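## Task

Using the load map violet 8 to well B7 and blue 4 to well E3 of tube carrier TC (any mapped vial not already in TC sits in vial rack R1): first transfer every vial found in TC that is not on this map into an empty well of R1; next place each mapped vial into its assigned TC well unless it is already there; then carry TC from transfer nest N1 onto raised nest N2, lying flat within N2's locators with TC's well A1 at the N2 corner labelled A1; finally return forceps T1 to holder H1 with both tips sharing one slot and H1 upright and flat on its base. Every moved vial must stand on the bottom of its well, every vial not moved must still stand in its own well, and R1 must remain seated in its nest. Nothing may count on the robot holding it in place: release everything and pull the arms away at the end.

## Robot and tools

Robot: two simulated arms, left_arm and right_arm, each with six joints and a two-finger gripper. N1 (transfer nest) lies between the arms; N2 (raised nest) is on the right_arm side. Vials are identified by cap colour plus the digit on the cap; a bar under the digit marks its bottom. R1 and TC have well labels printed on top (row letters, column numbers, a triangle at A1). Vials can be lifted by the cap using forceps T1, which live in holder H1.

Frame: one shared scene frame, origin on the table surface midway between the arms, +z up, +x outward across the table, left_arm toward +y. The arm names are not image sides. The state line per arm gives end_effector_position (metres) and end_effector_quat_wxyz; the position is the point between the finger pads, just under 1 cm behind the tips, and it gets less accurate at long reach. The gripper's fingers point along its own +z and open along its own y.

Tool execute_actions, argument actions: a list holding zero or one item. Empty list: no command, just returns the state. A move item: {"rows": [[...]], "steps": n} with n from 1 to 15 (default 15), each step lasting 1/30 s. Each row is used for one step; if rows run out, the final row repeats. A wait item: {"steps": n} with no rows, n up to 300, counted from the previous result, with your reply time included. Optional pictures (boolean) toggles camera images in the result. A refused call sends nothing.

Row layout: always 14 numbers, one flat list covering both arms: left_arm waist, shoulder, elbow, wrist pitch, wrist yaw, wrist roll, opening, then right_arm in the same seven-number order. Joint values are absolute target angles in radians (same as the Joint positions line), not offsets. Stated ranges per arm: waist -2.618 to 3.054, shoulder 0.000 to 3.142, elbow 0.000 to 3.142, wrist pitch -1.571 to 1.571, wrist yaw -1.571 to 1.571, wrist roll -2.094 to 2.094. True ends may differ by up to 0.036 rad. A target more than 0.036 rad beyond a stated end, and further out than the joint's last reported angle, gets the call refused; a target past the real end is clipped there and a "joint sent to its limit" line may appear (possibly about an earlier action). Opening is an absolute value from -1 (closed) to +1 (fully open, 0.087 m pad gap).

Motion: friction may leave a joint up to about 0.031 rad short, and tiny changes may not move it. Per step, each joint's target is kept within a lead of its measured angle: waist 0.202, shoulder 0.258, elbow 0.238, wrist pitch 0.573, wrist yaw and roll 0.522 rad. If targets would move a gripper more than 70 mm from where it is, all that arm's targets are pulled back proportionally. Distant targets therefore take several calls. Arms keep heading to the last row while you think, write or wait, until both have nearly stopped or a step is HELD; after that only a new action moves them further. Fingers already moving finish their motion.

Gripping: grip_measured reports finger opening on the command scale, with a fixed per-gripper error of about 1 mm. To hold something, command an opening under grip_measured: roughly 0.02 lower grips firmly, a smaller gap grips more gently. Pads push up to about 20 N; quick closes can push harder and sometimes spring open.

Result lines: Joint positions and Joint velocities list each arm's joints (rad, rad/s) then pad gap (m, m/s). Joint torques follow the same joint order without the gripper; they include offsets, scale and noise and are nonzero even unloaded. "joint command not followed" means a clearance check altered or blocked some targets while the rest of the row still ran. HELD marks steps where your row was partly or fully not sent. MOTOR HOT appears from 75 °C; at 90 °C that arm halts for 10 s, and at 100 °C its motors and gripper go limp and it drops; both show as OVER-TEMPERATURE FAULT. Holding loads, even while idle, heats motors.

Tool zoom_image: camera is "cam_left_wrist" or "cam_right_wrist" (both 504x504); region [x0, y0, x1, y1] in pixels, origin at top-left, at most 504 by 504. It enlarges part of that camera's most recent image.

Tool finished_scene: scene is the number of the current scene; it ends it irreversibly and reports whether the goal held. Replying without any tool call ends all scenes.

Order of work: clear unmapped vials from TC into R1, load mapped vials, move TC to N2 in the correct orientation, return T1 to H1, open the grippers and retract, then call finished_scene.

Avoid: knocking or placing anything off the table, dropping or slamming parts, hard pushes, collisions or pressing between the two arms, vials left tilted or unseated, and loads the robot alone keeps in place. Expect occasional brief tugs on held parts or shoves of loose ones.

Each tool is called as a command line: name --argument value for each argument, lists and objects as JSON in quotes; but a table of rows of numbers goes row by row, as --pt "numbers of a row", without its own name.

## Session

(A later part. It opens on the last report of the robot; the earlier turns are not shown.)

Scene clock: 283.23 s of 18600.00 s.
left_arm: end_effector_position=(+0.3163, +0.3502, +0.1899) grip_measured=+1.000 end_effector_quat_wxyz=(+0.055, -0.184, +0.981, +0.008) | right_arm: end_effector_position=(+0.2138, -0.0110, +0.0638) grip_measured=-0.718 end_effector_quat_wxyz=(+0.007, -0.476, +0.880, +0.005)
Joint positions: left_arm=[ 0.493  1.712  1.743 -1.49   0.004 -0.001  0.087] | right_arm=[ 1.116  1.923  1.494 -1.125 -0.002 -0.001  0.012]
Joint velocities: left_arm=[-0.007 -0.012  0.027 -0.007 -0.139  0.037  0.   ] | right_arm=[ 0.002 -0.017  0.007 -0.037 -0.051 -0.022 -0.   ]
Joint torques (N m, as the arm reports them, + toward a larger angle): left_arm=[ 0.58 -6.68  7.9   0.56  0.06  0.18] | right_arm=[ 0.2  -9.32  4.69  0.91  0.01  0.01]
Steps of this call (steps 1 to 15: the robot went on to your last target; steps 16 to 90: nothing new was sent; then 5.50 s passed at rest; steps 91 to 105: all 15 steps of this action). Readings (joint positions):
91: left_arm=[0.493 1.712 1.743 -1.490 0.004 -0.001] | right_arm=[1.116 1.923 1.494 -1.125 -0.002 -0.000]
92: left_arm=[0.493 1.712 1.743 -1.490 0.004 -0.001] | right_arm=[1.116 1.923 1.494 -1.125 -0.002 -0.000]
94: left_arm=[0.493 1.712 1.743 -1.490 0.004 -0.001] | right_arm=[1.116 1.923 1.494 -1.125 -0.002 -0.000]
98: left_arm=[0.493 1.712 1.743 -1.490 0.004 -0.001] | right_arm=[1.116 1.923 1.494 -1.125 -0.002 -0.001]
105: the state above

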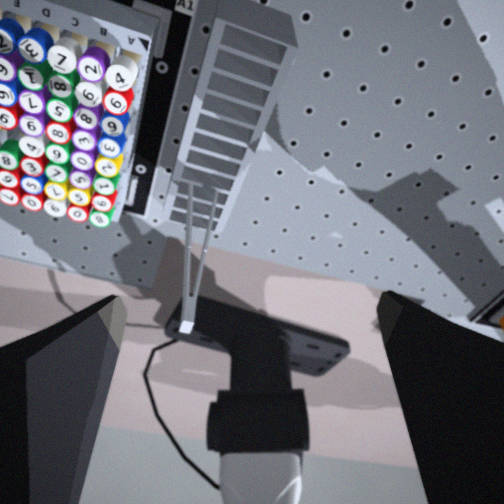

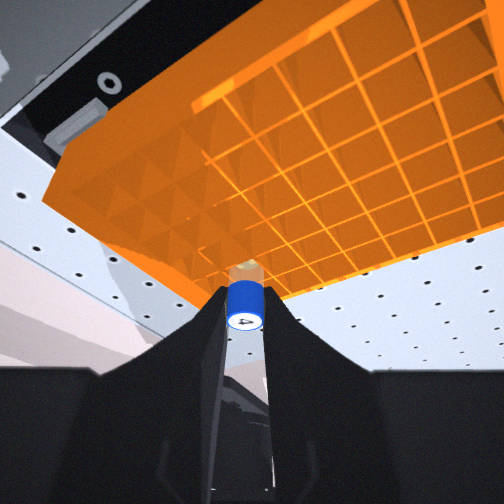

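execute_actions --actions '[{"rows":[[0.5,1.7,1.77,-1.5,0,0,1,1.117,1.909,1.52,-1.145,0,-0.01,-0.74],[0.5,1.7,1.77,-1.5,0,0,1,1.117,1.908,1.526,-1.153,0,-0.01,-0.74],[0.5,1.7,1.77,-1.5,0,0,1,1.117,1.907,1.532,-1.16,0,-0.01,-0.74],[0.5,1.7,1.77,-1.5,0,0,1,1.117,1.906,1.538,-1.167,0,-0.01,-0.74],[0.5,1.7,1.77,-1.5,0,0,1,1.117,1.905,1.544,-1.174,0,-0.01,-0.74],[0.5,1.7,1.77,-1.5,0,0,1,1.117,1.904,1.55,-1.181,0,-0.01,-0.74],[0.5,1.7,1.77,-1.5,0,0,1,1.117,1.903,1.556,-1.188,0,-0.01,-0.74],[0.5,1.7,1.77,-1.5,0,0,1,1.117,1.902,1.562,-1.195,0,-0.01,-0.74],[0.5,1.7,1.77,-1.5,0,0,1,1.117,1.901,1.568,-1.202,0,-0.01,-0.74],[0.5,1.7,1.77,-1.5,0,0,1,1.117,1.9,1.574,-1.209,0,-0.01,-0.74],[0.5,1.7,1.77,-1.5,0,0,1,1.117,1.899,1.58,-1.216,0,-0.01,-0.74],[0.5,1.7,1.77,-1.5,0,0,1,1.117,1.898,1.586,-1.223,0,-0.01,-0.74],[0.5,1.7,1.77,-1.5,0,0,1,1.117,1.897,1.592,-1.23,0,-0.01,-0.74],[0.5,1.7,1.77,-1.5,0,0,1,1.117,1.896,1.598,-1.235,0,-0.01,-0.74],[0.5,1.7,1.77,-1.5,0,0,1,1.117,1.895,1.604,-1.235,0,-0.01,-0.74]],"steps":15}]' --pictures false

execute_actions --actions '[{"rows":[[0.5,1.7,1.77,-1.5,0,0,1,1.117,1.894,1.612,-1.25,0,-0.01,-0.74],[0.5,1.7,1.77,-1.5,0,0,1,1.117,1.893,1.62,-1.26,0,-0.01,-0.74],[0.5,1.7,1.77,-1.5,0,0,1,1.117,1.892,1.628,-1.27,0,-0.01,-0.74],[0.5,1.7,1.77,-1.5,0,0,1,1.117,1.892,1.636,-1.28,0,-0.01,-0.74],[0.5,1.7,1.77,-1.5,0,0,1,1.117,1.892,1.644,-1.29,0,-0.01,-0.74],[0.5,1.7,1.77,-1.5,0,0,1,1.117,1.892,1.652,-1.3,0,-0.01,-0.74],[0.5,1.7,1.77,-1.5,0,0,1,1.117,1.892,1.66,-1.308,0,-0.01,-0.74],[0.5,1.7,1.77,-1.5,0,0,1,1.117,1.892,1.668,-1.315,0,-0.01,-0.74],[0.5,1.7,1.77,-1.5,0,0,1,1.117,1.892,1.676,-1.318,0,-0.01,-0.74],[0.5,1.7,1.77,-1.5,0,0,1,1.117,1.892,1.685,-1.318,0,-0.01,-0.74]],"steps":15}]'

Scene clock: 309.33 s of 18600.00 s.
left_arm: end_effector_position=(+0.3163, +0.3502, +0.1899) grip_measured=+1.000 end_effector_quat_wxyz=(+0.055, -0.184, +0.981, +0.008) | right_arm: end_effector_position=(+0.2143, -0.0103, +0.0824) grip_measured=-0.718 end_effector_quat_wxyz=(+0.005, -0.476, +0.880, +0.003)
Joint positions: left_arm=[ 0.493  1.712  1.743 -1.49   0.004 -0.001  0.087] | right_arm=[ 1.116  1.921  1.566 -1.204 -0.002 -0.002  0.012]
Joint velocities: left_arm=[ 0.027  0.012 -0.007 -0.037 -0.051  0.007  0.   ] | right_arm=[-0.007 -0.042  0.149 -0.198 -0.066 -0.051 -0.001]
Joint torques (N m, as the arm reports them, + toward a larger angle): left_arm=[ 0.57 -6.68  7.9   0.56  0.06  0.18] | right_arm=[  0.2  -10.04   8.23   0.55   0.01   0.01]
Steps of this call (steps 1 to 15: the robot went on to your last target; steps 16 to 90: nothing new was sent; then 22.60 s passed at rest; steps 91 to 105: all 15 steps of this action). Readings (joint positions):
91: left_arm=[0.493 1.712 1.743 -1.490 0.004 -0.001] | right_arm=[1.116 1.923 1.494 -1.125 -0.002 -0.001]
92: left_arm=[0.493 1.712 1.743 -1.490 0.004 -0.001] | right_arm=[1.116 1.923 1.494 -1.126 -0.002 -0.001]
94: left_arm=[0.493 1.712 1.743 -1.490 0.004 -0.001] | right_arm=[1.116 1.923 1.500 -1.133 -0.002 -0.002]
98: left_arm=[0.493 1.712 1.743 -1.490 0.004 -0.001] | right_arm=[1.116 1.923 1.525 -1.158 -0.002 -0.002]
105: the state above

Scene clock: 309.83 s of 18600.00 s.
left_arm: end_effector_position=(+0.3163, +0.3502, +0.1899) grip_measured=+1.000 end_effector_quat_wxyz=(+0.055, -0.184, +0.981, +0.008) | right_arm: end_effector_position=(+0.2157, -0.0082, +0.1090) grip_measured=-0.718 end_effector_quat_wxyz=(+0.011, -0.476, +0.879, +0.007)
Joint positions: left_arm=[ 0.493  1.712  1.743 -1.49   0.004 -0.001  0.087] | right_arm=[ 1.116  1.911  1.66  -1.294 -0.002 -0.002  0.012]
Joint velocities: left_arm=[ 0.012 -0.002 -0.007 -0.022 -0.051 -0.051  0.   ] | right_arm=[-0.017 -0.007 -0.002 -0.066 -0.066  0.022  0.   ]
Joint torques (N m, as the arm reports them, + toward a larger angle): left_arm=[ 0.57 -6.67  7.9   0.56  0.06  0.18] | right_arm=[ 0.2  -9.81  8.01  0.48  0.01  0.01]
Steps of this call (steps 1 to 15: all 15 steps of this action). Readings (joint positions):
1: left_arm=[0.493 1.712 1.743 -1.490 0.004 -0.001] | right_arm=[1.116 1.920 1.572 -1.211 -0.002 -0.002]
2: left_arm=[0.493 1.712 1.743 -1.490 0.004 -0.001] | right_arm=[1.116 1.918 1.579 -1.219 -0.002 -0.002]
4: left_arm=[0.493 1.712 1.743 -1.490 0.004 -0.001] | right_arm=[1.116 1.915 1.595 -1.236 -0.002 -0.002]
8: left_arm=[0.493 1.712 1.743 -1.490 0.004 -0.001] | right_arm=[1.116 1.912 1.629 -1.268 -0.002 -0.002]
15: the state above

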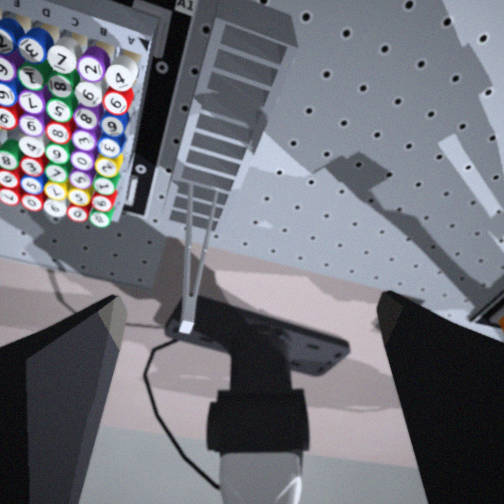

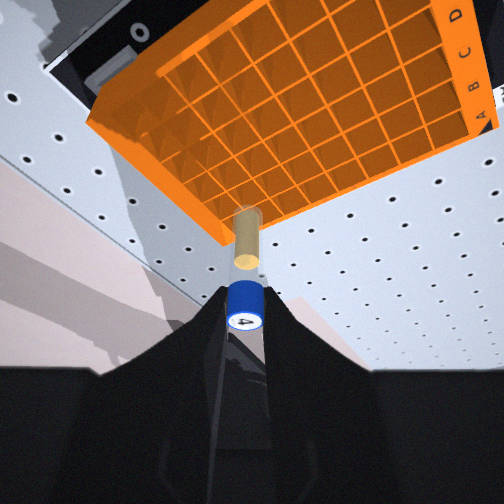

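execute_actions --actions '[{"rows":[[0.5,1.7,1.77,-1.5,0,0,1,1.11,1.92,1.725,-1.335,0,-0.01,-0.74],[0.5,1.7,1.77,-1.5,0,0,1,1.103,1.948,1.765,-1.35,0,-0.01,-0.74],[0.5,1.7,1.77,-1.5,0,0,1,1.096,1.976,1.805,-1.365,0,-0.01,-0.74],[0.5,1.7,1.77,-1.5,0,0,1,1.089,2.004,1.845,-1.38,0,-0.01,-0.74],[0.5,1.7,1.77,-1.5,0,0,1,1.082,2.032,1.885,-1.395,0,-0.01,-0.74],[0.5,1.7,1.77,-1.5,0,0,1,1.075,2.06,1.925,-1.41,0,-0.01,-0.74],[0.5,1.7,1.77,-1.5,0,0,1,1.068,2.088,1.965,-1.42,0,-0.01,-0.74],[0.5,1.7,1.77,-1.5,0,0,1,1.061,2.116,2.005,-1.43,0,-0.01,-0.74],[0.5,1.7,1.77,-1.5,0,0,1,1.054,2.144,2.045,-1.43,0,-0.01,-0.74],[0.5,1.7,1.77,-1.5,0,0,1,1.048,2.17,2.075,-1.43,0,-0.01,-0.74]],"steps":15}]' --pictures false

execute_actions --actions '[{"steps":20}]'

Scene clock: 335.33 s of 18600.00 s.
left_arm: end_effector_position=(+0.3163, +0.3502, +0.1899) grip_measured=+1.000 end_effector_quat_wxyz=(+0.055, -0.184, +0.981, +0.008) | right_arm: end_effector_position=(+0.2708, +0.0315, +0.1065) grip_measured=-0.718 end_effector_quat_wxyz=(+0.017, -0.448, +0.894, +0.009)
Joint positions: left_arm=[ 0.493  1.712  1.743 -1.49   0.004 -0.001  0.087] | right_arm=[ 1.053  2.176  2.043 -1.398 -0.002 -0.002  0.012]
Joint velocities: left_arm=[ 0.002  0.007  0.007 -0.022  0.066 -0.007  0.   ] | right_arm=[-0.007  0.061 -0.012 -0.154 -0.007 -0.022 -0.   ]
Joint torques (N m, as the arm reports them, + toward a larger angle): left_arm=[ 0.56 -6.67  7.91  0.56  0.05  0.18] | right_arm=[ -0.3  -11.04   8.53   0.52   0.01   0.01]
Steps of this call (steps 1 to 15: the robot went on to your last target; steps 16 to 90: nothing new was sent; then 22.00 s passed at rest; steps 91 to 105: all 15 steps of this action). Readings (joint positions):
91: left_arm=[0.493 1.712 1.743 -1.490 0.004 -0.001] | right_arm=[1.116 1.913 1.667 -1.310 -0.002 -0.002]
92: left_arm=[0.493 1.712 1.743 -1.490 0.004 -0.001] | right_arm=[1.116 1.922 1.688 -1.323 -0.002 -0.002]
94: left_arm=[0.493 1.712 1.743 -1.490 0.004 -0.001] | right_arm=[1.113 1.956 1.758 -1.344 -0.002 -0.002]
98: left_arm=[0.493 1.712 1.743 -1.490 0.004 -0.001] | right_arm=[1.090 2.059 1.923 -1.375 -0.002 -0.002]
105: the state above

Scene clock: 336.00 s of 18600.00 s.
left_arm: end_effector_position=(+0.3163, +0.3502, +0.1899) grip_measured=+1.000 end_effector_quat_wxyz=(+0.055, -0.184, +0.981, +0.008) | right_arm: end_effector_position=(+0.2682, +0.0281, +0.1066) grip_measured=-0.718 end_effector_quat_wxyz=(+0.009, -0.448, +0.894, +0.005)
Joint positions: left_arm=[ 0.493  1.712  1.743 -1.49   0.004 -0.001  0.087] | right_arm=[ 1.053  2.177  2.043 -1.416 -0.002 -0.002  0.012]
Joint velocities: left_arm=[ 0.007  0.007  0.012 -0.007  0.022  0.007  0.   ] | right_arm=[-0.002 -0.022 -0.002  0.007 -0.081 -0.051 -0.001]
Joint torques (N m, as the arm reports them, + toward a larger angle): left_arm=[ 0.57 -6.68  7.9   0.56  0.05  0.18] | right_arm=[ -0.24 -10.75   8.49   0.46   0.01   0.01]
Steps of this call (steps 1 to 20: the robot went on to your last target). Readings (joint positions):
1: left_arm=[0.493 1.712 1.743 -1.490 0.004 -0.001] | right_arm=[1.053 2.177 2.043 -1.402 -0.002 -0.002]
2: left_arm=[0.493 1.712 1.743 -1.490 0.004 -0.001] | right_arm=[1.053 2.177 2.043 -1.406 -0.002 -0.002]
4: left_arm=[0.493 1.712 1.743 -1.490 0.004 -0.001] | right_arm=[1.053 2.177 2.043 -1.409 -0.002 -0.002]
8: left_arm=[0.493 1.712 1.743 -1.490 0.004 -0.001] | right_arm=[1.053 2.177 2.043 -1.413 -0.002 -0.002]
20: the state above

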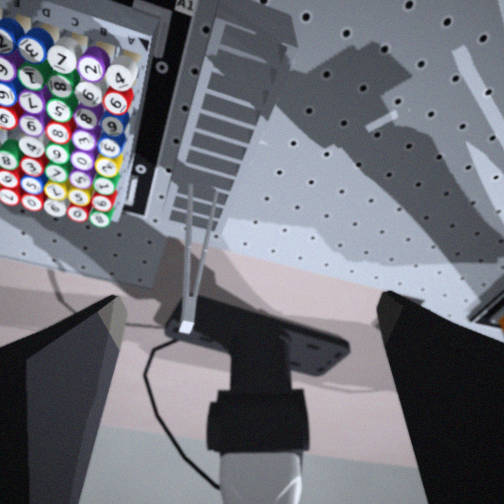

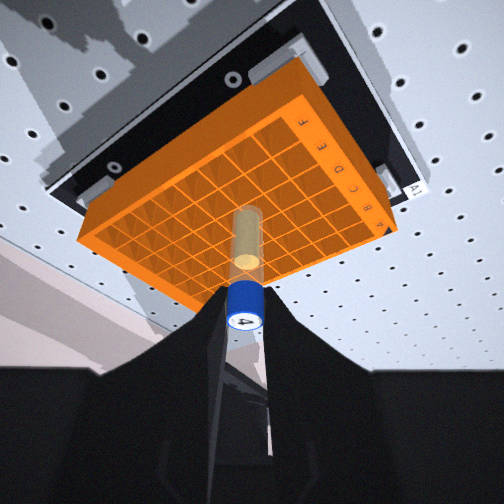

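zoom_image --camera "cam_right_wrist" --region '[160, 80, 360, 280]'

Region (160, 80, 360, 280) of cam_right_wrist's 504x504 image, scaled by 2.520, with more detail than that image has.

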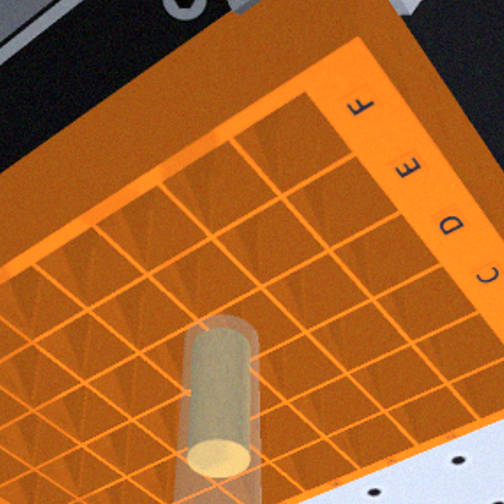

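execute_actions --actions '[{"rows":[[0.5,1.7,1.77,-1.5,0,0,1,1.06,2.17,2.02,-1.38,0,-0.01,-0.74],[0.5,1.7,1.77,-1.5,0,0,1,1.064,2.17,2.01,-1.37,0,-0.01,-0.74],[0.5,1.7,1.77,-1.5,0,0,1,1.067,2.17,2.0,-1.36,0,-0.01,-0.74],[0.5,1.7,1.77,-1.5,0,0,1,1.069,2.17,1.99,-1.35,0,-0.01,-0.74],[0.5,1.7,1.77,-1.5,0,0,1,1.069,2.17,1.982,-1.35,0,-0.01,-0.74]],"steps":15}]' --pictures false

execute_actions --actions '[{"steps":15}]'

zoom_image --camera "cam_right_wrist" --region '[160, 80, 360, 280]'

Scene clock: 355.83 s of 18600.00 s.
left_arm: end_effector_position=(+0.3162, +0.3502, +0.1899) grip_measured=+1.000 end_effector_quat_wxyz=(+0.055, -0.184, +0.981, +0.008) | right_arm: end_effector_position=(+0.2680, +0.0277, +0.0953) grip_measured=-0.718 end_effector_quat_wxyz=(+0.006, -0.448, +0.894, +0.004)
Joint positions: left_arm=[ 0.493  1.712  1.743 -1.49   0.004 -0.001  0.087] | right_arm=[ 1.053  2.177  1.997 -1.375 -0.002 -0.002  0.012]
Joint velocities: left_arm=[ 0.022  0.022  0.002 -0.037 -0.007  0.007  0.   ] | right_arm=[ 0.007 -0.017  0.002  0.066 -0.022 -0.007 -0.   ]
Joint torques (N m, as the arm reports them, + toward a larger angle): left_arm=[ 0.57 -6.68  7.91  0.56  0.06  0.18] | right_arm=[  1.31 -10.79   4.7    0.88   0.01   0.01]
Steps of this call (steps 1 to 15: the robot went on to your last target; steps 16 to 90: nothing new was sent; then 16.33 s passed at rest; steps 91 to 105: all 15 steps of this action). Readings (joint positions):
91: left_arm=[0.493 1.712 1.743 -1.490 0.004 -0.001] | right_arm=[1.053 2.177 2.043 -1.414 -0.002 -0.002]
92: left_arm=[0.493 1.712 1.743 -1.490 0.004 -0.001] | right_arm=[1.053 2.177 2.040 -1.410 -0.002 -0.002]
94: left_arm=[0.493 1.712 1.743 -1.490 0.004 -0.001] | right_arm=[1.053 2.177 2.026 -1.396 -0.002 -0.002]
98: left_arm=[0.493 1.712 1.743 -1.490 0.004 -0.001] | right_arm=[1.053 2.177 1.998 -1.384 -0.002 -0.002]
105: the state above

Scene clock: 356.33 s of 18600.00 s.
left_arm: end_effector_position=(+0.3162, +0.3502, +0.1899) grip_measured=+1.000 end_effector_quat_wxyz=(+0.055, -0.184, +0.981, +0.008) | right_arm: end_effector_position=(+0.2683, +0.0282, +0.0952) grip_measured=-0.718 end_effector_quat_wxyz=(+0.007, -0.448, +0.894, +0.005)
Joint positions: left_arm=[ 0.493  1.712  1.743 -1.49   0.004 -0.001  0.087] | right_arm=[ 1.053  2.177  1.997 -1.373 -0.002 -0.002  0.012]
Joint velocities: left_arm=[-0.002 -0.012 -0.007 -0.022 -0.007 -0.007  0.   ] | right_arm=[-0.002  0.002  0.007  0.037 -0.007  0.007  0.   ]
Joint torques (N m, as the arm reports them, + toward a larger angle): left_arm=[ 0.57 -6.67  7.9   0.56  0.06  0.18] | right_arm=[  1.31 -10.78   4.72   0.91   0.01   0.01]
Steps of this call (steps 1 to 15: the robot went on to your last target). Readings (joint positions):
1: left_arm=[0.493 1.712 1.743 -1.490 0.004 -0.001] | right_arm=[1.053 2.177 1.997 -1.374 -0.002 -0.002]
2: left_arm=[0.493 1.712 1.743 -1.490 0.004 -0.001] | right_arm=[1.053 2.177 1.997 -1.374 -0.002 -0.002]
4: left_arm=[0.493 1.712 1.743 -1.490 0.004 -0.001] | right_arm=[1.053 2.177 1.997 -1.374 -0.002 -0.002]
8: left_arm=[0.493 1.712 1.743 -1.490 0.004 -0.001] | right_arm=[1.053 2.177 1.997 -1.373 -0.002 -0.002]
15: the state above
All arms were judged still, so your last target was given up. Only a new action makes them travel on or press farther. Fingers that are still opening or closing keep moving.

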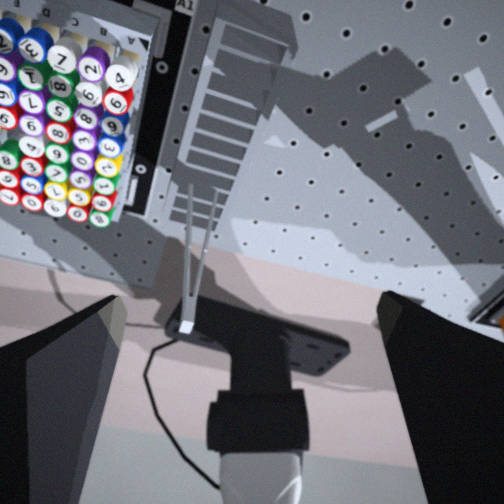

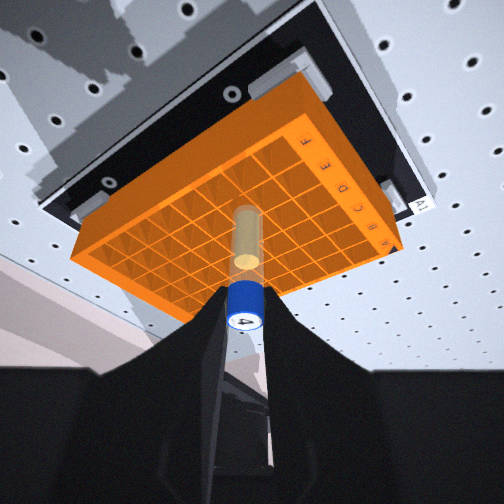

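Region (160, 80, 360, 280) of cam_right_wrist's 504x504 image, scaled by 2.520, with more detail than that image has.

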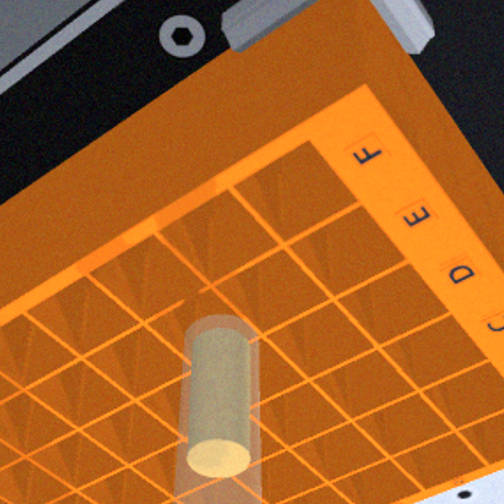

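execute_actions --actions '[{"rows":[[0.5,1.7,1.77,-1.5,0,0,1,1.055,2.17,1.982,-1.35,0,0.08,-0.74]],"steps":15}]' --pictures false

execute_actions --actions '[{"rows":[[0.5,1.7,1.77,-1.5,0,0,1,1.055,2.17,1.975,-1.34,0,0.08,-0.74],[0.5,1.7,1.77,-1.5,0,0,1,1.055,2.17,1.97,-1.335,0,0.08,-0.74],[0.5,1.7,1.77,-1.5,0,0,1,1.055,2.17,1.965,-1.33,0,0.08,-0.74],[0.5,1.7,1.77,-1.5,0,0,1,1.055,2.17,1.96,-1.328,0,0.08,-0.74]],"steps":15}]'

zoom_image --camera "cam_right_wrist" --region '[160, 120, 360, 320]'

Scene clock: 371.33 s of 18600.00 s.
left_arm: end_effector_position=(+0.3162, +0.3502, +0.1899) grip_measured=+1.000 end_effector_quat_wxyz=(+0.055, -0.184, +0.981, +0.008) | right_arm: end_effector_position=(+0.2661, +0.0300, +0.0953) grip_measured=-0.718 end_effector_quat_wxyz=(+0.007, -0.417, +0.909, +0.005)
Joint positions: left_arm=[ 0.493  1.712  1.743 -1.49   0.004 -0.001  0.087] | right_arm=[ 1.053  2.177  1.997 -1.373 -0.002  0.068  0.012]
Joint velocities: left_arm=[-0.012 -0.012 -0.007  0.051 -0.007 -0.007  0.   ] | right_arm=[ 0.007  0.002  0.012 -0.037 -0.007 -0.007 -0.001]
Joint torques (N m, as the arm reports them, + toward a larger angle): left_arm=[ 0.57 -6.67  7.91  0.57  0.06  0.18] | right_arm=[  0.23 -10.77   4.71   0.91   0.01   0.15]
Steps of this call (steps 1 to 90: nothing new was sent; then 11.50 s passed at rest; steps 91 to 105: all 15 steps of this action). Readings (joint positions):
91: left_arm=[0.493 1.712 1.743 -1.490 0.004 -0.001] | right_arm=[1.053 2.177 1.997 -1.373 -0.002 0.010]
92: left_arm=[0.493 1.712 1.743 -1.490 0.004 -0.001] | right_arm=[1.053 2.177 1.997 -1.373 -0.002 0.022]
94: left_arm=[0.493 1.712 1.743 -1.490 0.004 -0.001] | right_arm=[1.053 2.177 1.997 -1.373 -0.002 0.040]
98: left_arm=[0.493 1.712 1.743 -1.490 0.004 -0.001] | right_arm=[1.053 2.177 1.997 -1.373 -0.002 0.058]
105: the state above

Scene clock: 371.83 s of 18600.00 s.
left_arm: end_effector_position=(+0.3162, +0.3502, +0.1899) grip_measured=+1.000 end_effector_quat_wxyz=(+0.055, -0.184, +0.981, +0.008) | right_arm: end_effector_position=(+0.2664, +0.0306, +0.0901) grip_measured=-0.718 end_effector_quat_wxyz=(+0.008, -0.416, +0.909, +0.005)
Joint positions: left_arm=[ 0.493  1.712  1.743 -1.49   0.004 -0.001  0.087] | right_arm=[ 1.053  2.177  1.977 -1.351 -0.002  0.07   0.012]
Joint velocities: left_arm=[-0.017 -0.007  0.002 -0.037  0.051 -0.022  0.   ] | right_arm=[ 0.007  0.012 -0.002  0.051  0.051 -0.022 -0.   ]
Joint torques (N m, as the arm reports them, + toward a larger angle): left_arm=[ 0.58 -6.67  7.92  0.57  0.05  0.18] | right_arm=[  0.24 -10.76   4.55   0.9    0.01   0.16]
Steps of this call (steps 1 to 15: all 15 steps of this action). Readings (joint positions):
1: left_arm=[0.493 1.712 1.743 -1.490 0.004 -0.001] | right_arm=[1.053 2.177 1.997 -1.372 -0.002 0.068]
2: left_arm=[0.493 1.712 1.743 -1.490 0.004 -0.001] | right_arm=[1.053 2.177 1.997 -1.369 -0.002 0.069]
4: left_arm=[0.493 1.712 1.743 -1.490 0.004 -0.001] | right_arm=[1.053 2.177 1.990 -1.361 -0.002 0.069]
8: left_arm=[0.493 1.712 1.743 -1.490 0.004 -0.001] | right_arm=[1.053 2.177 1.977 -1.354 -0.002 0.070]
15: the state above

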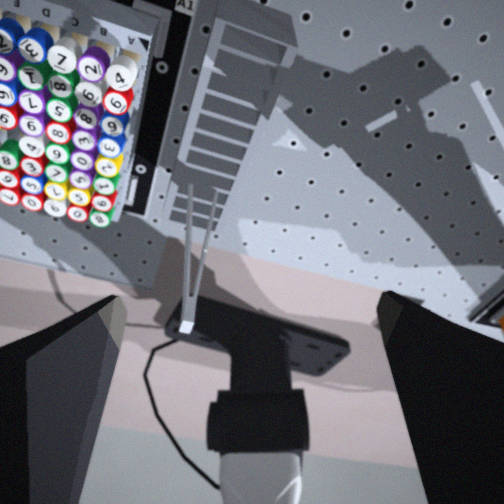

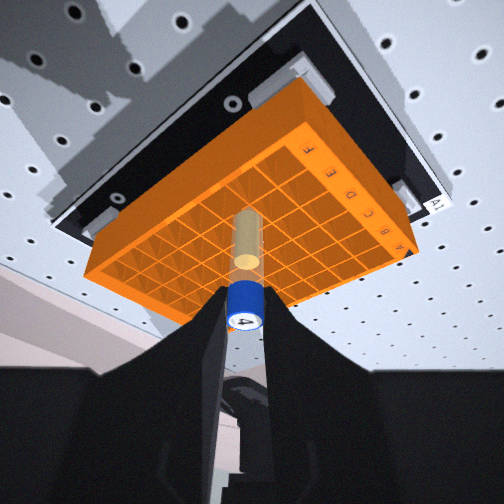

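Region (160, 120, 360, 320) of cam_right_wrist's 504x504 image, scaled by 2.520, with more detail than that image has.

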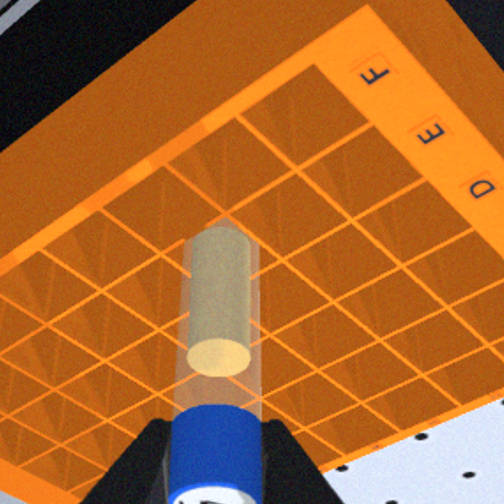

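execute_actions --actions '[{"rows":[[0.5,1.7,1.77,-1.5,0,0,1,1.055,2.17,1.952,-1.315,0,0.08,-0.74],[0.5,1.7,1.77,-1.5,0,0,1,1.055,2.17,1.944,-1.305,0,0.08,-0.74],[0.5,1.7,1.77,-1.5,0,0,1,1.055,2.17,1.936,-1.295,0,0.08,-0.74],[0.5,1.7,1.77,-1.5,0,0,1,1.055,2.17,1.928,-1.287,0,0.08,-0.74],[0.5,1.7,1.77,-1.5,0,0,1,1.055,2.17,1.92,-1.279,0,0.08,-0.74],[0.5,1.7,1.77,-1.5,0,0,1,1.055,2.17,1.912,-1.271,0,0.08,-0.74],[0.5,1.7,1.77,-1.5,0,0,1,1.055,2.17,1.904,-1.263,0,0.08,-0.74],[0.5,1.7,1.77,-1.5,0,0,1,1.055,2.17,1.896,-1.255,0,0.08,-0.74],[0.5,1.7,1.77,-1.5,0,0,1,1.055,2.17,1.888,-1.247,0,0.08,-0.74],[0.5,1.7,1.77,-1.5,0,0,1,1.055,2.17,1.88,-1.242,0,0.08,-0.74],[0.5,1.7,1.77,-1.5,0,0,1,1.055,2.17,1.872,-1.242,0,0.08,-0.74]],"steps":15}]' --pictures false

execute_actions --actions '[{"steps":10}]'

Scene clock: 385.47 s of 18600.00 s.
left_arm: end_effector_position=(+0.3162, +0.3502, +0.1899) grip_measured=+1.000 end_effector_quat_wxyz=(+0.055, -0.184, +0.981, +0.008) | right_arm: end_effector_position=(+0.2663, +0.0305, +0.0685) grip_measured=-0.718 end_effector_quat_wxyz=(+0.008, -0.416, +0.909, +0.005)
Joint positions: left_arm=[ 0.493  1.712  1.743 -1.49   0.004 -0.001  0.087] | right_arm=[ 1.053  2.177  1.891 -1.266 -0.002  0.07   0.012]
Joint velocities: left_arm=[-0.022 -0.012  0.012 -0.066 -0.037 -0.051  0.   ] | right_arm=[-0.007  0.002 -0.007  0.066 -0.051  0.081 -0.   ]
Joint torques (N m, as the arm reports them, + toward a larger angle): left_arm=[ 0.57 -6.68  7.91  0.57  0.05  0.18] | right_arm=[  0.26 -10.8    4.46   0.85   0.01   0.15]
Steps of this call (steps 1 to 15: the robot went on to your last target; steps 16 to 90: nothing new was sent; then 10.13 s passed at rest; steps 91 to 105: all 15 steps of this action). Readings (joint positions):
91: left_arm=[0.493 1.712 1.743 -1.490 0.004 -0.001] | right_arm=[1.053 2.177 1.977 -1.350 -0.002 0.070]
92: left_arm=[0.493 1.712 1.743 -1.490 0.004 -0.001] | right_arm=[1.053 2.177 1.974 -1.345 -0.002 0.070]
94: left_arm=[0.493 1.712 1.743 -1.490 0.004 -0.001] | right_arm=[1.053 2.177 1.961 -1.334 -0.002 0.070]
98: left_arm=[0.493 1.712 1.743 -1.490 0.004 -0.001] | right_arm=[1.053 2.177 1.926 -1.304 -0.002 0.070]
105: the state above

Scene clock: 385.80 s of 18600.00 s.
left_arm: end_effector_position=(+0.3162, +0.3502, +0.1899) grip_measured=+1.000 end_effector_quat_wxyz=(+0.055, -0.184, +0.981, +0.008) | right_arm: end_effector_position=(+0.2663, +0.0305, +0.0682) grip_measured=-0.718 end_effector_quat_wxyz=(+0.008, -0.416, +0.909, +0.005)
Joint positions: left_arm=[ 0.493  1.712  1.743 -1.49   0.004 -0.001  0.087] | right_arm=[ 1.053  2.177  1.89  -1.264 -0.002  0.07   0.012]
Joint velocities: left_arm=[-0.012 -0.002 -0.002 -0.051 -0.066 -0.007  0.   ] | right_arm=[-0.012 -0.007  0.002  0.022  0.066 -0.007  0.   ]
Joint torques (N m, as the arm reports them, + toward a larger angle): left_arm=[ 0.56 -6.67  7.91  0.56  0.06  0.18] | right_arm=[  0.25 -10.79   4.51   0.9    0.02   0.16]
Steps of this call (steps 1 to 10: the robot went on to your last target). Readings (joint positions):
1: left_arm=[0.493 1.712 1.743 -1.490 0.004 -0.001] | right_arm=[1.053 2.177 1.890 -1.265 -0.002 0.070]
2: left_arm=[0.493 1.712 1.743 -1.490 0.004 -0.001] | right_arm=[1.053 2.177 1.890 -1.264 -0.002 0.070]
4: left_arm=[0.493 1.712 1.743 -1.490 0.004 -0.001] | right_arm=[1.053 2.177 1.890 -1.264 -0.002 0.070]
8: left_arm=[0.493 1.712 1.743 -1.490 0.004 -0.001] | right_arm=[1.053 2.177 1.890 -1.264 -0.002 0.070]
10: the state above

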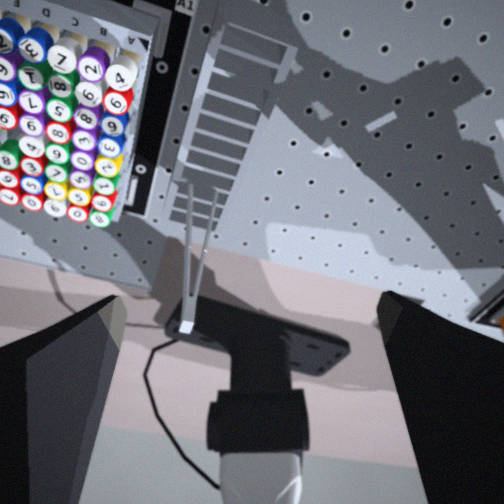

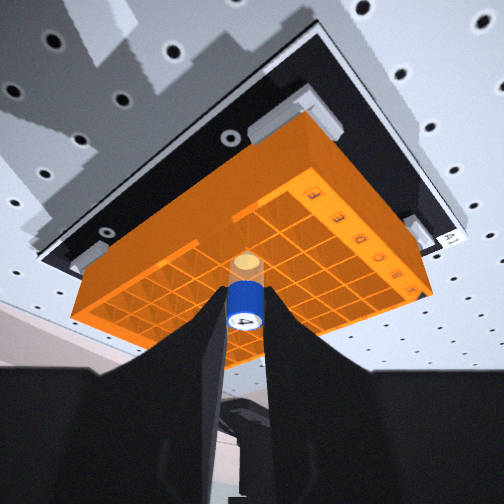

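Lower ~3 mm more, then release.

execute_actions --actions '[{"rows":[[0.5,1.7,1.77,-1.5,0,0,1,1.055,2.17,1.865,-1.235,0,0.08,-0.74],[0.5,1.7,1.77,-1.5,0,0,1,1.055,2.17,1.859,-1.23,0,0.08,-0.74]],"steps":12}]' --pictures false

execute_actions --actions '[{"rows":[[0.5,1.7,1.77,-1.5,0,0,1,1.055,2.17,1.859,-1.23,0,0.08,-0.7],[0.5,1.7,1.77,-1.5,0,0,1,1.055,2.17,1.859,-1.23,0,0.08,-0.65],[0.5,1.7,1.77,-1.5,0,0,1,1.055,2.17,1.859,-1.23,0,0.08,-0.5]],"steps":10}]'

Scene clock: 394.20 s of 18600.00 s.
left_arm: end_effector_position=(+0.3162, +0.3502, +0.1899) grip_measured=+1.000 end_effector_quat_wxyz=(+0.055, -0.184, +0.981, +0.008) | right_arm: end_effector_position=(+0.2664, +0.0305, +0.0650) grip_measured=-0.718 end_effector_quat_wxyz=(+0.008, -0.416, +0.909, +0.005)
Joint positions: left_arm=[ 0.493  1.712  1.743 -1.49   0.004 -0.001  0.087] | right_arm=[ 1.053  2.177  1.877 -1.251 -0.001  0.07   0.012]
Joint velocities: left_arm=[-0.007 -0.002  0.012 -0.066  0.022 -0.022  0.   ] | right_arm=[-0.022  0.002 -0.007 -0.007 -0.022 -0.022 -0.   ]
Joint torques (N m, as the arm reports them, + toward a larger angle): left_arm=[ 0.57 -6.67  7.91  0.56  0.06  0.18] | right_arm=[  0.3  -10.79   4.47   0.89   0.01   0.15]
Steps of this call (steps 1 to 15: the robot went on to your last target; steps 16 to 90: nothing new was sent; then 5.00 s passed at rest; steps 91 to 102: all 12 steps of this action). Readings (joint positions):
91: left_arm=[0.493 1.712 1.743 -1.490 0.004 -0.001] | right_arm=[1.053 2.177 1.890 -1.263 -0.002 0.070]
92: left_arm=[0.493 1.712 1.743 -1.490 0.004 -0.001] | right_arm=[1.053 2.177 1.887 -1.260 -0.002 0.070]
94: left_arm=[0.493 1.712 1.743 -1.490 0.004 -0.001] | right_arm=[1.053 2.177 1.881 -1.256 -0.001 0.070]
98: left_arm=[0.493 1.712 1.743 -1.490 0.004 -0.001] | right_arm=[1.053 2.177 1.877 -1.251 -0.001 0.070]
102: the state above

Scene clock: 394.53 s of 18600.00 s.
left_arm: end_effector_position=(+0.3162, +0.3502, +0.1899) grip_measured=+1.000 end_effector_quat_wxyz=(+0.055, -0.184, +0.981, +0.008) | right_arm: end_effector_position=(+0.2664, +0.0305, +0.0650) grip_measured=-0.500 end_effector_quat_wxyz=(+0.008, -0.416, +0.909, +0.005)
Joint positions: left_arm=[ 0.493  1.712  1.743 -1.49   0.004 -0.001  0.087] | right_arm=[ 1.053  2.177  1.877 -1.251 -0.001  0.071  0.022]
Joint velocities: left_arm=[-0.012  0.012 -0.022 -0.022 -0.051  0.022  0.   ] | right_arm=[ 0.002 -0.017  0.012 -0.081  0.037  0.007 -0.   ]
Joint torques (N m, as the arm reports them, + toward a larger angle): left_arm=[ 0.56 -6.68  7.9   0.57  0.06  0.18] | right_arm=[  0.29 -10.77   4.47   0.89   0.01   0.16]
Steps of this call (steps 1 to 10: all 10 steps of this action). Readings (joint positions):
1: left_arm=[0.493 1.712 1.743 -1.490 0.004 -0.001] | right_arm=[1.053 2.177 1.877 -1.251 -0.001 0.070]
2: left_arm=[0.493 1.712 1.743 -1.490 0.004 -0.001] | right_arm=[1.053 2.177 1.877 -1.251 -0.001 0.071]
4: left_arm=[0.493 1.712 1.743 -1.490 0.004 -0.001] | right_arm=[1.053 2.177 1.877 -1.251 -0.001 0.071]
8: left_arm=[0.493 1.712 1.743 -1.490 0.004 -0.001] | right_arm=[1.053 2.177 1.877 -1.251 -0.001 0.071]
10: the state above

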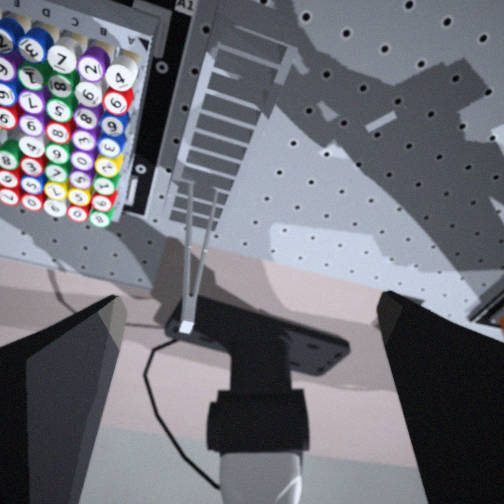

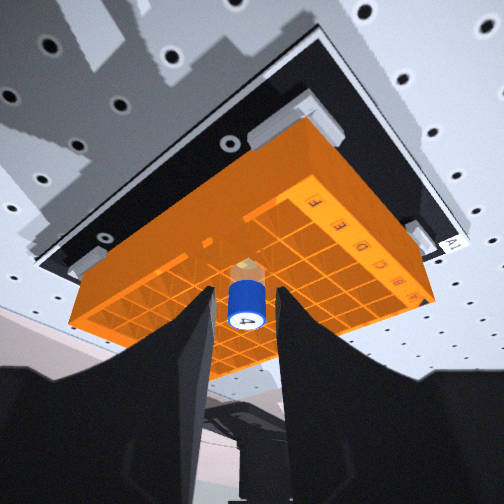

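execute_actions --actions '[{"rows":[[0.5,1.7,1.77,-1.5,0,0,1,1.055,2.17,1.93,-1.29,0,0.08,-0.5],[0.5,1.7,1.77,-1.5,0,0,1,1.055,2.17,1.96,-1.32,0,0.08,-0.5],[0.5,1.7,1.77,-1.5,0,0,1,1.055,2.17,1.99,-1.35,0,0.08,-0.5],[0.5,1.7,1.77,-1.5,0,0,1,1.055,2.17,2.02,-1.38,0,0.08,-0.5],[0.5,1.7,1.77,-1.5,0,0,1,1.055,2.15,2.05,-1.41,0,0.08,-0.5],[0.5,1.7,1.77,-1.5,0,0,1,1.055,2.1,2.05,-1.41,0,0.08,-0.5],[0.5,1.7,1.77,-1.5,0,0,1,1.055,2.0,2.0,-1.41,0,0.08,-0.5],[0.5,1.7,1.77,-1.5,0,0,1,1.055,1.9,1.9,-1.3,0,0.08,-0.5],[0.5,1.7,1.77,-1.5,0,0,1,1.1,1.8,1.8,-1.2,0,0,1],[0.5,1.7,1.77,-1.5,0,0,1,1.1,1.7,1.7,-1.1,0,0,1],[0.5,1.7,1.77,-1.5,0,0,1,1.1,1.6,1.6,-1.0,0,0,1],[0.5,1.7,1.77,-1.5,0,0,1,1.2,1.5,1.5,-0.9,0,0,1],[0.5,1.7,1.77,-1.5,0,0,1,1.2,1.3,1.35,-0.7,0,0,1],[0.5,1.7,1.77,-1.5,0,0,1,1.2,1.1,1.2,-0.5,0,0,1],[0.5,1.7,1.77,-1.5,0,0,1,1.3,0.8,0.9,0.2,0,0,1]],"steps":15}]' --pictures false

execute_actions --actions '[{"steps":45}]'

Scene clock: 438.23 s of 18600.00 s.
left_arm: end_effector_position=(+0.3162, +0.3502, +0.1899) grip_measured=+1.000 end_effector_quat_wxyz=(+0.055, -0.184, +0.981, +0.008) | right_arm: end_effector_position=(+0.2085, +0.0328, +0.2089) grip_measured=+1.000 end_effector_quat_wxyz=(+0.283, -0.471, +0.818, +0.169)
Joint positions: left_arm=[ 0.493  1.712  1.743 -1.49   0.004 -0.001  0.087] | right_arm=[ 1.196  1.447  1.425 -0.877  0.006  0.025  0.087]
Joint velocities: left_arm=[-0.007 -0.002  0.002  0.007 -0.051 -0.007  0.   ] | right_arm=[ 1.16  -2.571 -2.142  2.864 -0.051 -0.095  0.   ]
Joint torques (N m, as the arm reports them, + toward a larger angle): left_arm=[ 0.58 -6.67  7.91  0.57  0.06  0.18] | right_arm=[ 1.89 -4.25  6.2   1.96 -0.13 -0.02]
Steps of this call (steps 1 to 15: the robot went on to your last target; steps 16 to 90: nothing new was sent; then 40.20 s passed at rest; steps 91 to 105: all 15 steps of this action). Readings (joint positions):
91: left_arm=[0.493 1.712 1.743 -1.490 0.004 -0.001] | right_arm=[1.053 2.178 1.882 -1.256 -0.001 0.071]
92: left_arm=[0.493 1.712 1.743 -1.490 0.004 -0.001] | right_arm=[1.053 2.180 1.895 -1.268 -0.001 0.071]
94: left_arm=[0.493 1.712 1.743 -1.490 0.004 -0.001] | right_arm=[1.053 2.183 1.941 -1.301 -0.001 0.071]
98: left_arm=[0.493 1.712 1.743 -1.490 0.004 -0.001] | right_arm=[1.053 2.098 1.968 -1.324 -0.001 0.071]
105: the state above

Scene clock: 439.73 s of 18600.00 s.
left_arm: end_effector_position=(+0.3162, +0.3502, +0.1899) grip_measured=+1.000 end_effector_quat_wxyz=(+0.055, -0.184, +0.981, +0.008) | right_arm: end_effector_position=(+0.1591, +0.0169, +0.4239) grip_measured=+1.000 end_effector_quat_wxyz=(+0.665, -0.331, +0.496, +0.451)
Joint positions: left_arm=[ 0.493  1.712  1.743 -1.49   0.004 -0.001  0.087] | right_arm=[ 1.303  0.791  0.916  0.17  -0.006  0.01   0.087]
Joint velocities: left_arm=[-0.022 -0.002 -0.002  0.037 -0.007 -0.051  0.   ] | right_arm=[-0.002  0.002 -0.017 -0.022 -0.022  0.066  0.   ]
Joint torques (N m, as the arm reports them, + toward a larger angle): left_arm=[ 0.57 -6.66  7.9   0.56  0.06  0.18] | right_arm=[-0.12  0.27  5.4   2.63  0.06  0.  ]
Steps of this call (steps 1 to 45: the robot went on to your last target). Readings (joint positions):
1: left_arm=[0.493 1.712 1.743 -1.490 0.004 -0.001] | right_arm=[1.239 1.353 1.345 -0.767 0.006 0.022]
2: left_arm=[0.493 1.712 1.743 -1.490 0.004 -0.001] | right_arm=[1.275 1.258 1.261 -0.655 0.000 0.018]
4: left_arm=[0.493 1.712 1.743 -1.490 0.004 -0.001] | right_arm=[1.303 1.063 1.094 -0.435 -0.008 0.012]
8: left_arm=[0.493 1.712 1.743 -1.490 0.004 -0.001] | right_arm=[1.303 0.819 0.945 -0.124 -0.006 0.011]
45: the state above
All arms were judged still, so your last target was given up. Only a new action makes them travel on or press farther. Fingers that are still opening or closing keep moving.

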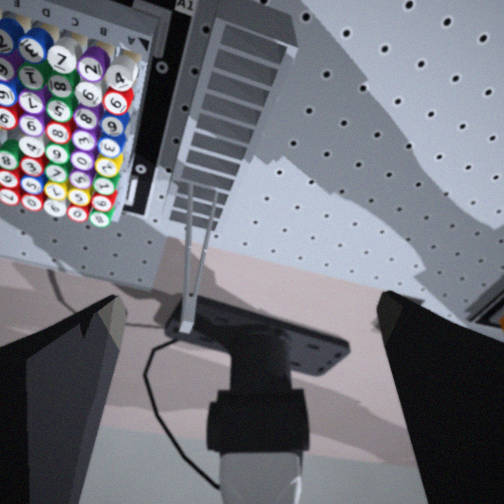

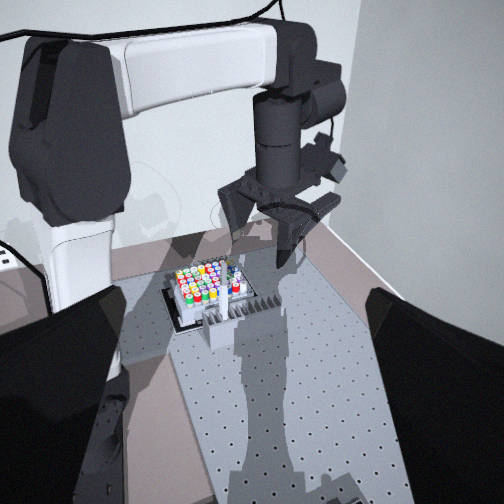

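zoom_image --camera "cam_right_wrist" --region '[150, 120, 390, 360]'

Region (150, 120, 390, 360) of cam_right_wrist's 504x504 image, scaled by 2.100, with more detail than that image has.

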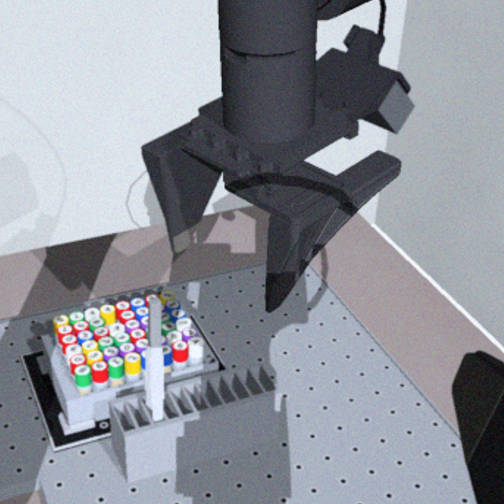

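execute_actions --actions '[{"rows":[[0.55,1.6,1.68,-1.4,0.07,0.1,0.5,1.3,0.8,0.9,0.2,0,0,1],[0.55,1.6,1.68,-1.4,0.07,0.1,0.5,1.3,0.8,0.9,0.2,0,0,1],[0.6,1.5,1.58,-1.3,0.14,0.2,0.3,1.3,0.8,0.9,0.2,0,0,1],[0.6,1.5,1.58,-1.3,0.14,0.2,0.3,1.3,0.8,0.9,0.2,0,0,1],[0.65,1.4,1.47,-1.22,0.21,0.33,0.1,1.3,0.8,0.9,0.2,0,0,1],[0.65,1.4,1.47,-1.22,0.21,0.33,0.1,1.3,0.8,0.9,0.2,0,0,1],[0.7,1.3,1.36,-1.15,0.28,0.45,0,1.3,0.8,0.9,0.2,0,0,1],[0.7,1.3,1.36,-1.15,0.28,0.45,0,1.3,0.8,0.9,0.2,0,0,1],[0.74,1.22,1.27,-1.1,0.35,0.56,0,1.3,0.8,0.9,0.2,0,0,1],[0.74,1.22,1.27,-1.1,0.35,0.56,0,1.3,0.8,0.9,0.2,0,0,1],[0.762,1.15,1.19,-1.09,0.35,0.56,0,1.3,0.8,0.9,0.2,0,0,1]],"steps":15}]' --pictures false

execute_actions --actions '[{"steps":25}]'

Scene clock: 486.57 s of 18600.00 s.
left_arm: end_effector_position=(+0.2573, +0.3587, +0.1944) grip_measured=+0.000 end_effector_quat_wxyz=(+0.275, -0.030, +0.961, +0.002) | right_arm: end_effector_position=(+0.1591, +0.0169, +0.4239) grip_measured=+1.000 end_effector_quat_wxyz=(+0.665, -0.331, +0.495, +0.451)
Joint positions: left_arm=[ 0.754  1.152  1.22  -1.162  0.3    0.494  0.044] | right_arm=[ 1.303  0.791  0.916  0.17  -0.006  0.01   0.087]
Joint velocities: left_arm=[-0.002  0.002 -0.154  0.242  0.227  0.388  0.   ] | right_arm=[-0.002 -0.007  0.002 -0.022  0.007 -0.051  0.   ]
Joint torques (N m, as the arm reports them, + toward a larger angle): left_arm=[ 0.66 -1.98  4.98  1.53  0.33  0.19] | right_arm=[-0.13  0.27  5.42  2.63  0.06  0.  ]
Steps of this call (steps 1 to 90: nothing new was sent; then 43.33 s passed at rest; steps 91 to 105: all 15 steps of this action). Readings (joint positions):
91: left_arm=[0.499 1.700 1.730 -1.473 0.015 0.015] | right_arm=[1.303 0.791 0.916 0.170 -0.006 0.010]
92: left_arm=[0.511 1.680 1.713 -1.458 0.026 0.032] | right_arm=[1.303 0.791 0.916 0.170 -0.006 0.010]
94: left_arm=[0.556 1.598 1.640 -1.399 0.064 0.088] | right_arm=[1.303 0.791 0.916 0.170 -0.006 0.010]
98: left_arm=[0.672 1.369 1.447 -1.273 0.163 0.266] | right_arm=[1.303 0.791 0.916 0.170 -0.006 0.010]
105: the state above

Scene clock: 487.40 s of 18600.00 s.
left_arm: end_effector_position=(+0.2697, +0.3623, +0.1979) grip_measured=+0.000 end_effector_quat_wxyz=(+0.302, +0.007, +0.953, +0.008) | right_arm: end_effector_position=(+0.1591, +0.0169, +0.4239) grip_measured=+1.000 end_effector_quat_wxyz=(+0.665, -0.331, +0.495, +0.451)
Joint positions: left_arm=[ 0.754  1.152  1.213 -1.108  0.337  0.555  0.044] | right_arm=[ 1.303  0.791  0.916  0.17  -0.006  0.01   0.087]
Joint velocities: left_arm=[ 0.007 -0.007  0.002 -0.007  0.022  0.007  0.001] | right_arm=[ 0.007 -0.007  0.002 -0.022 -0.007 -0.051  0.   ]
Joint torques (N m, as the arm reports them, + toward a larger angle): left_arm=[ 0.71 -2.08  5.02  1.45  0.36  0.22] | right_arm=[-0.13  0.27  5.43  2.63  0.06  0.  ]
Steps of this call (steps 1 to 25: the robot went on to your last target). Readings (joint positions):
1: left_arm=[0.754 1.152 1.216 -1.152 0.307 0.507] | right_arm=[1.303 0.791 0.916 0.170 -0.006 0.010]
2: left_arm=[0.754 1.152 1.213 -1.144 0.313 0.516] | right_arm=[1.303 0.791 0.916 0.170 -0.006 0.010]
4: left_arm=[0.754 1.152 1.213 -1.132 0.322 0.530] | right_arm=[1.303 0.791 0.916 0.170 -0.006 0.010]
8: left_arm=[0.754 1.152 1.213 -1.117 0.332 0.545] | right_arm=[1.303 0.791 0.916 0.170 -0.006 0.010]
25: the state above

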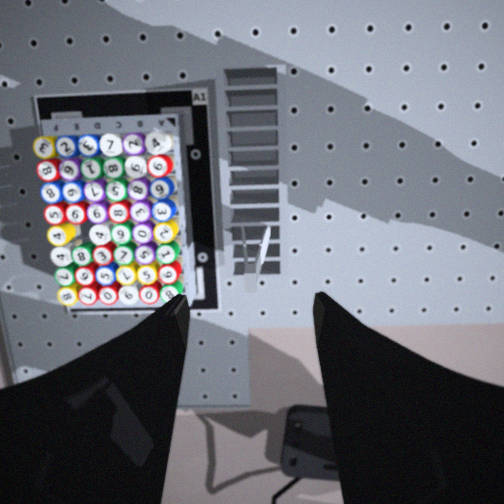

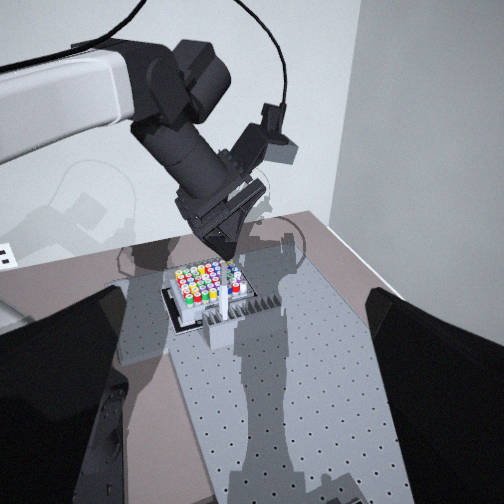

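execute_actions --actions '[{"rows":[[0.762,1.14,1.16,-1.06,0.35,0.555,0,1.3,0.8,0.9,0.2,0,0,1],[0.762,1.135,1.13,-1.03,0.35,0.555,0,1.3,0.8,0.9,0.2,0,0,1],[0.762,1.13,1.10,-1.0,0.35,0.555,0,1.3,0.8,0.9,0.2,0,0,1],[0.762,1.125,1.07,-0.975,0.35,0.555,0,1.3,0.8,0.9,0.2,0,0,1],[0.762,1.12,1.04,-0.95,0.35,0.555,0,1.3,0.8,0.9,0.2,0,0,1],[0.762,1.115,1.01,-0.925,0.35,0.555,0,1.3,0.8,0.9,0.2,0,0,1],[0.762,1.11,0.98,-0.9,0.35,0.555,0,1.3,0.8,0.9,0.2,0,0,1],[0.762,1.105,0.942,-0.9,0.35,0.555,0,1.3,0.8,0.9,0.2,0,0,1]],"steps":15}]' --pictures false

execute_actions --actions '[{"steps":20}]'

zoom_image --camera "cam_right_wrist" --region '[160, 200, 320, 360]'

Scene clock: 506.27 s of 18600.00 s.
left_arm: end_effector_position=(+0.2618, +0.3559, +0.1328) grip_measured=+0.000 end_effector_quat_wxyz=(+0.279, +0.003, +0.960, -0.011) | right_arm: end_effector_position=(+0.1591, +0.0169, +0.4239) grip_measured=+1.000 end_effector_quat_wxyz=(+0.665, -0.331, +0.495, +0.451)
Joint positions: left_arm=[ 0.754  1.126  0.956 -0.94   0.34   0.555  0.044] | right_arm=[ 1.303  0.791  0.916  0.17  -0.006  0.01   0.087]
Joint velocities: left_arm=[-0.002 -0.056 -0.017  0.11   0.022  0.037  0.   ] | right_arm=[-0.007 -0.012 -0.002  0.066  0.007 -0.022  0.   ]
Joint torques (N m, as the arm reports them, + toward a larger angle): left_arm=[ 0.66 -3.09  5.76  1.32  0.37  0.17] | right_arm=[-0.12  0.26  5.43  2.63  0.06  0.  ]
Steps of this call (steps 1 to 15: the robot went on to your last target; steps 16 to 90: nothing new was sent; then 15.37 s passed at rest; steps 91 to 105: all 15 steps of this action). Readings (joint positions):
91: left_arm=[0.754 1.152 1.208 -1.102 0.338 0.555] | right_arm=[1.303 0.791 0.916 0.170 -0.006 0.010]
92: left_arm=[0.754 1.149 1.195 -1.087 0.339 0.555] | right_arm=[1.303 0.791 0.916 0.170 -0.006 0.010]
94: left_arm=[0.754 1.142 1.148 -1.051 0.340 0.555] | right_arm=[1.303 0.791 0.916 0.170 -0.006 0.010]
98: left_arm=[0.754 1.130 1.022 -0.977 0.340 0.555] | right_arm=[1.303 0.791 0.916 0.170 -0.006 0.010]
105: the state above

Scene clock: 506.93 s of 18600.00 s.
left_arm: end_effector_position=(+0.2658, +0.3589, +0.1353) grip_measured=+0.000 end_effector_quat_wxyz=(+0.289, +0.005, +0.957, -0.004) | right_arm: end_effector_position=(+0.1591, +0.0169, +0.4240) grip_measured=+1.000 end_effector_quat_wxyz=(+0.665, -0.331, +0.495, +0.451)
Joint positions: left_arm=[ 0.754  1.122  0.956 -0.918  0.34   0.555  0.044] | right_arm=[ 1.303  0.791  0.916  0.17  -0.006  0.01   0.087]
Joint velocities: left_arm=[-0.017  0.012 -0.007 -0.051 -0.051 -0.022  0.   ] | right_arm=[-0.007  0.002 -0.007  0.037 -0.022  0.007  0.   ]
Joint torques (N m, as the arm reports them, + toward a larger angle): left_arm=[ 0.7  -3.02  5.83  1.4   0.36  0.17] | right_arm=[-0.13  0.26  5.42  2.63  0.06  0.  ]
Steps of this call (steps 1 to 20: the robot went on to your last target). Readings (joint positions):
1: left_arm=[0.754 1.124 0.956 -0.935 0.340 0.555] | right_arm=[1.303 0.791 0.916 0.170 -0.006 0.010]
2: left_arm=[0.754 1.123 0.956 -0.931 0.340 0.555] | right_arm=[1.303 0.791 0.916 0.170 -0.006 0.010]
4: left_arm=[0.754 1.122 0.956 -0.926 0.340 0.555] | right_arm=[1.303 0.791 0.916 0.170 -0.006 0.010]
8: left_arm=[0.754 1.122 0.956 -0.921 0.340 0.555] | right_arm=[1.303 0.791 0.916 0.170 -0.006 0.010]
20: the state above

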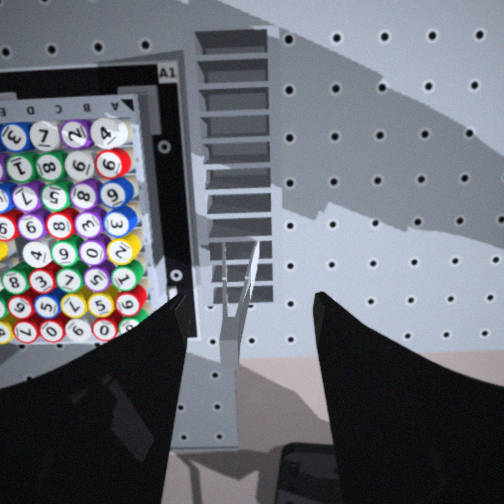

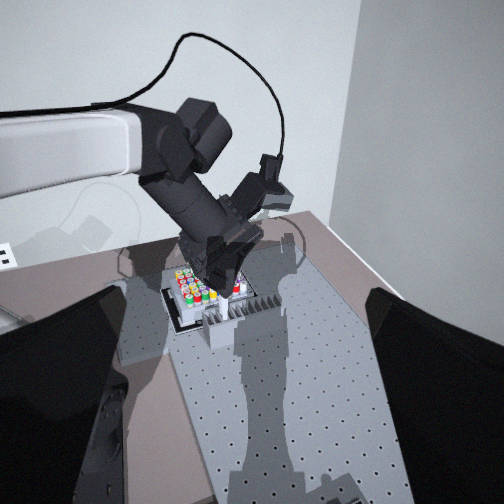

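Region (160, 200, 320, 360) of cam_right_wrist's 504x504 image, scaled by 3.150, with more detail than that image has.

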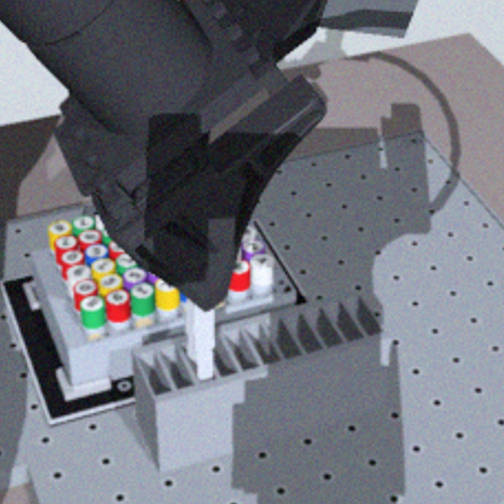

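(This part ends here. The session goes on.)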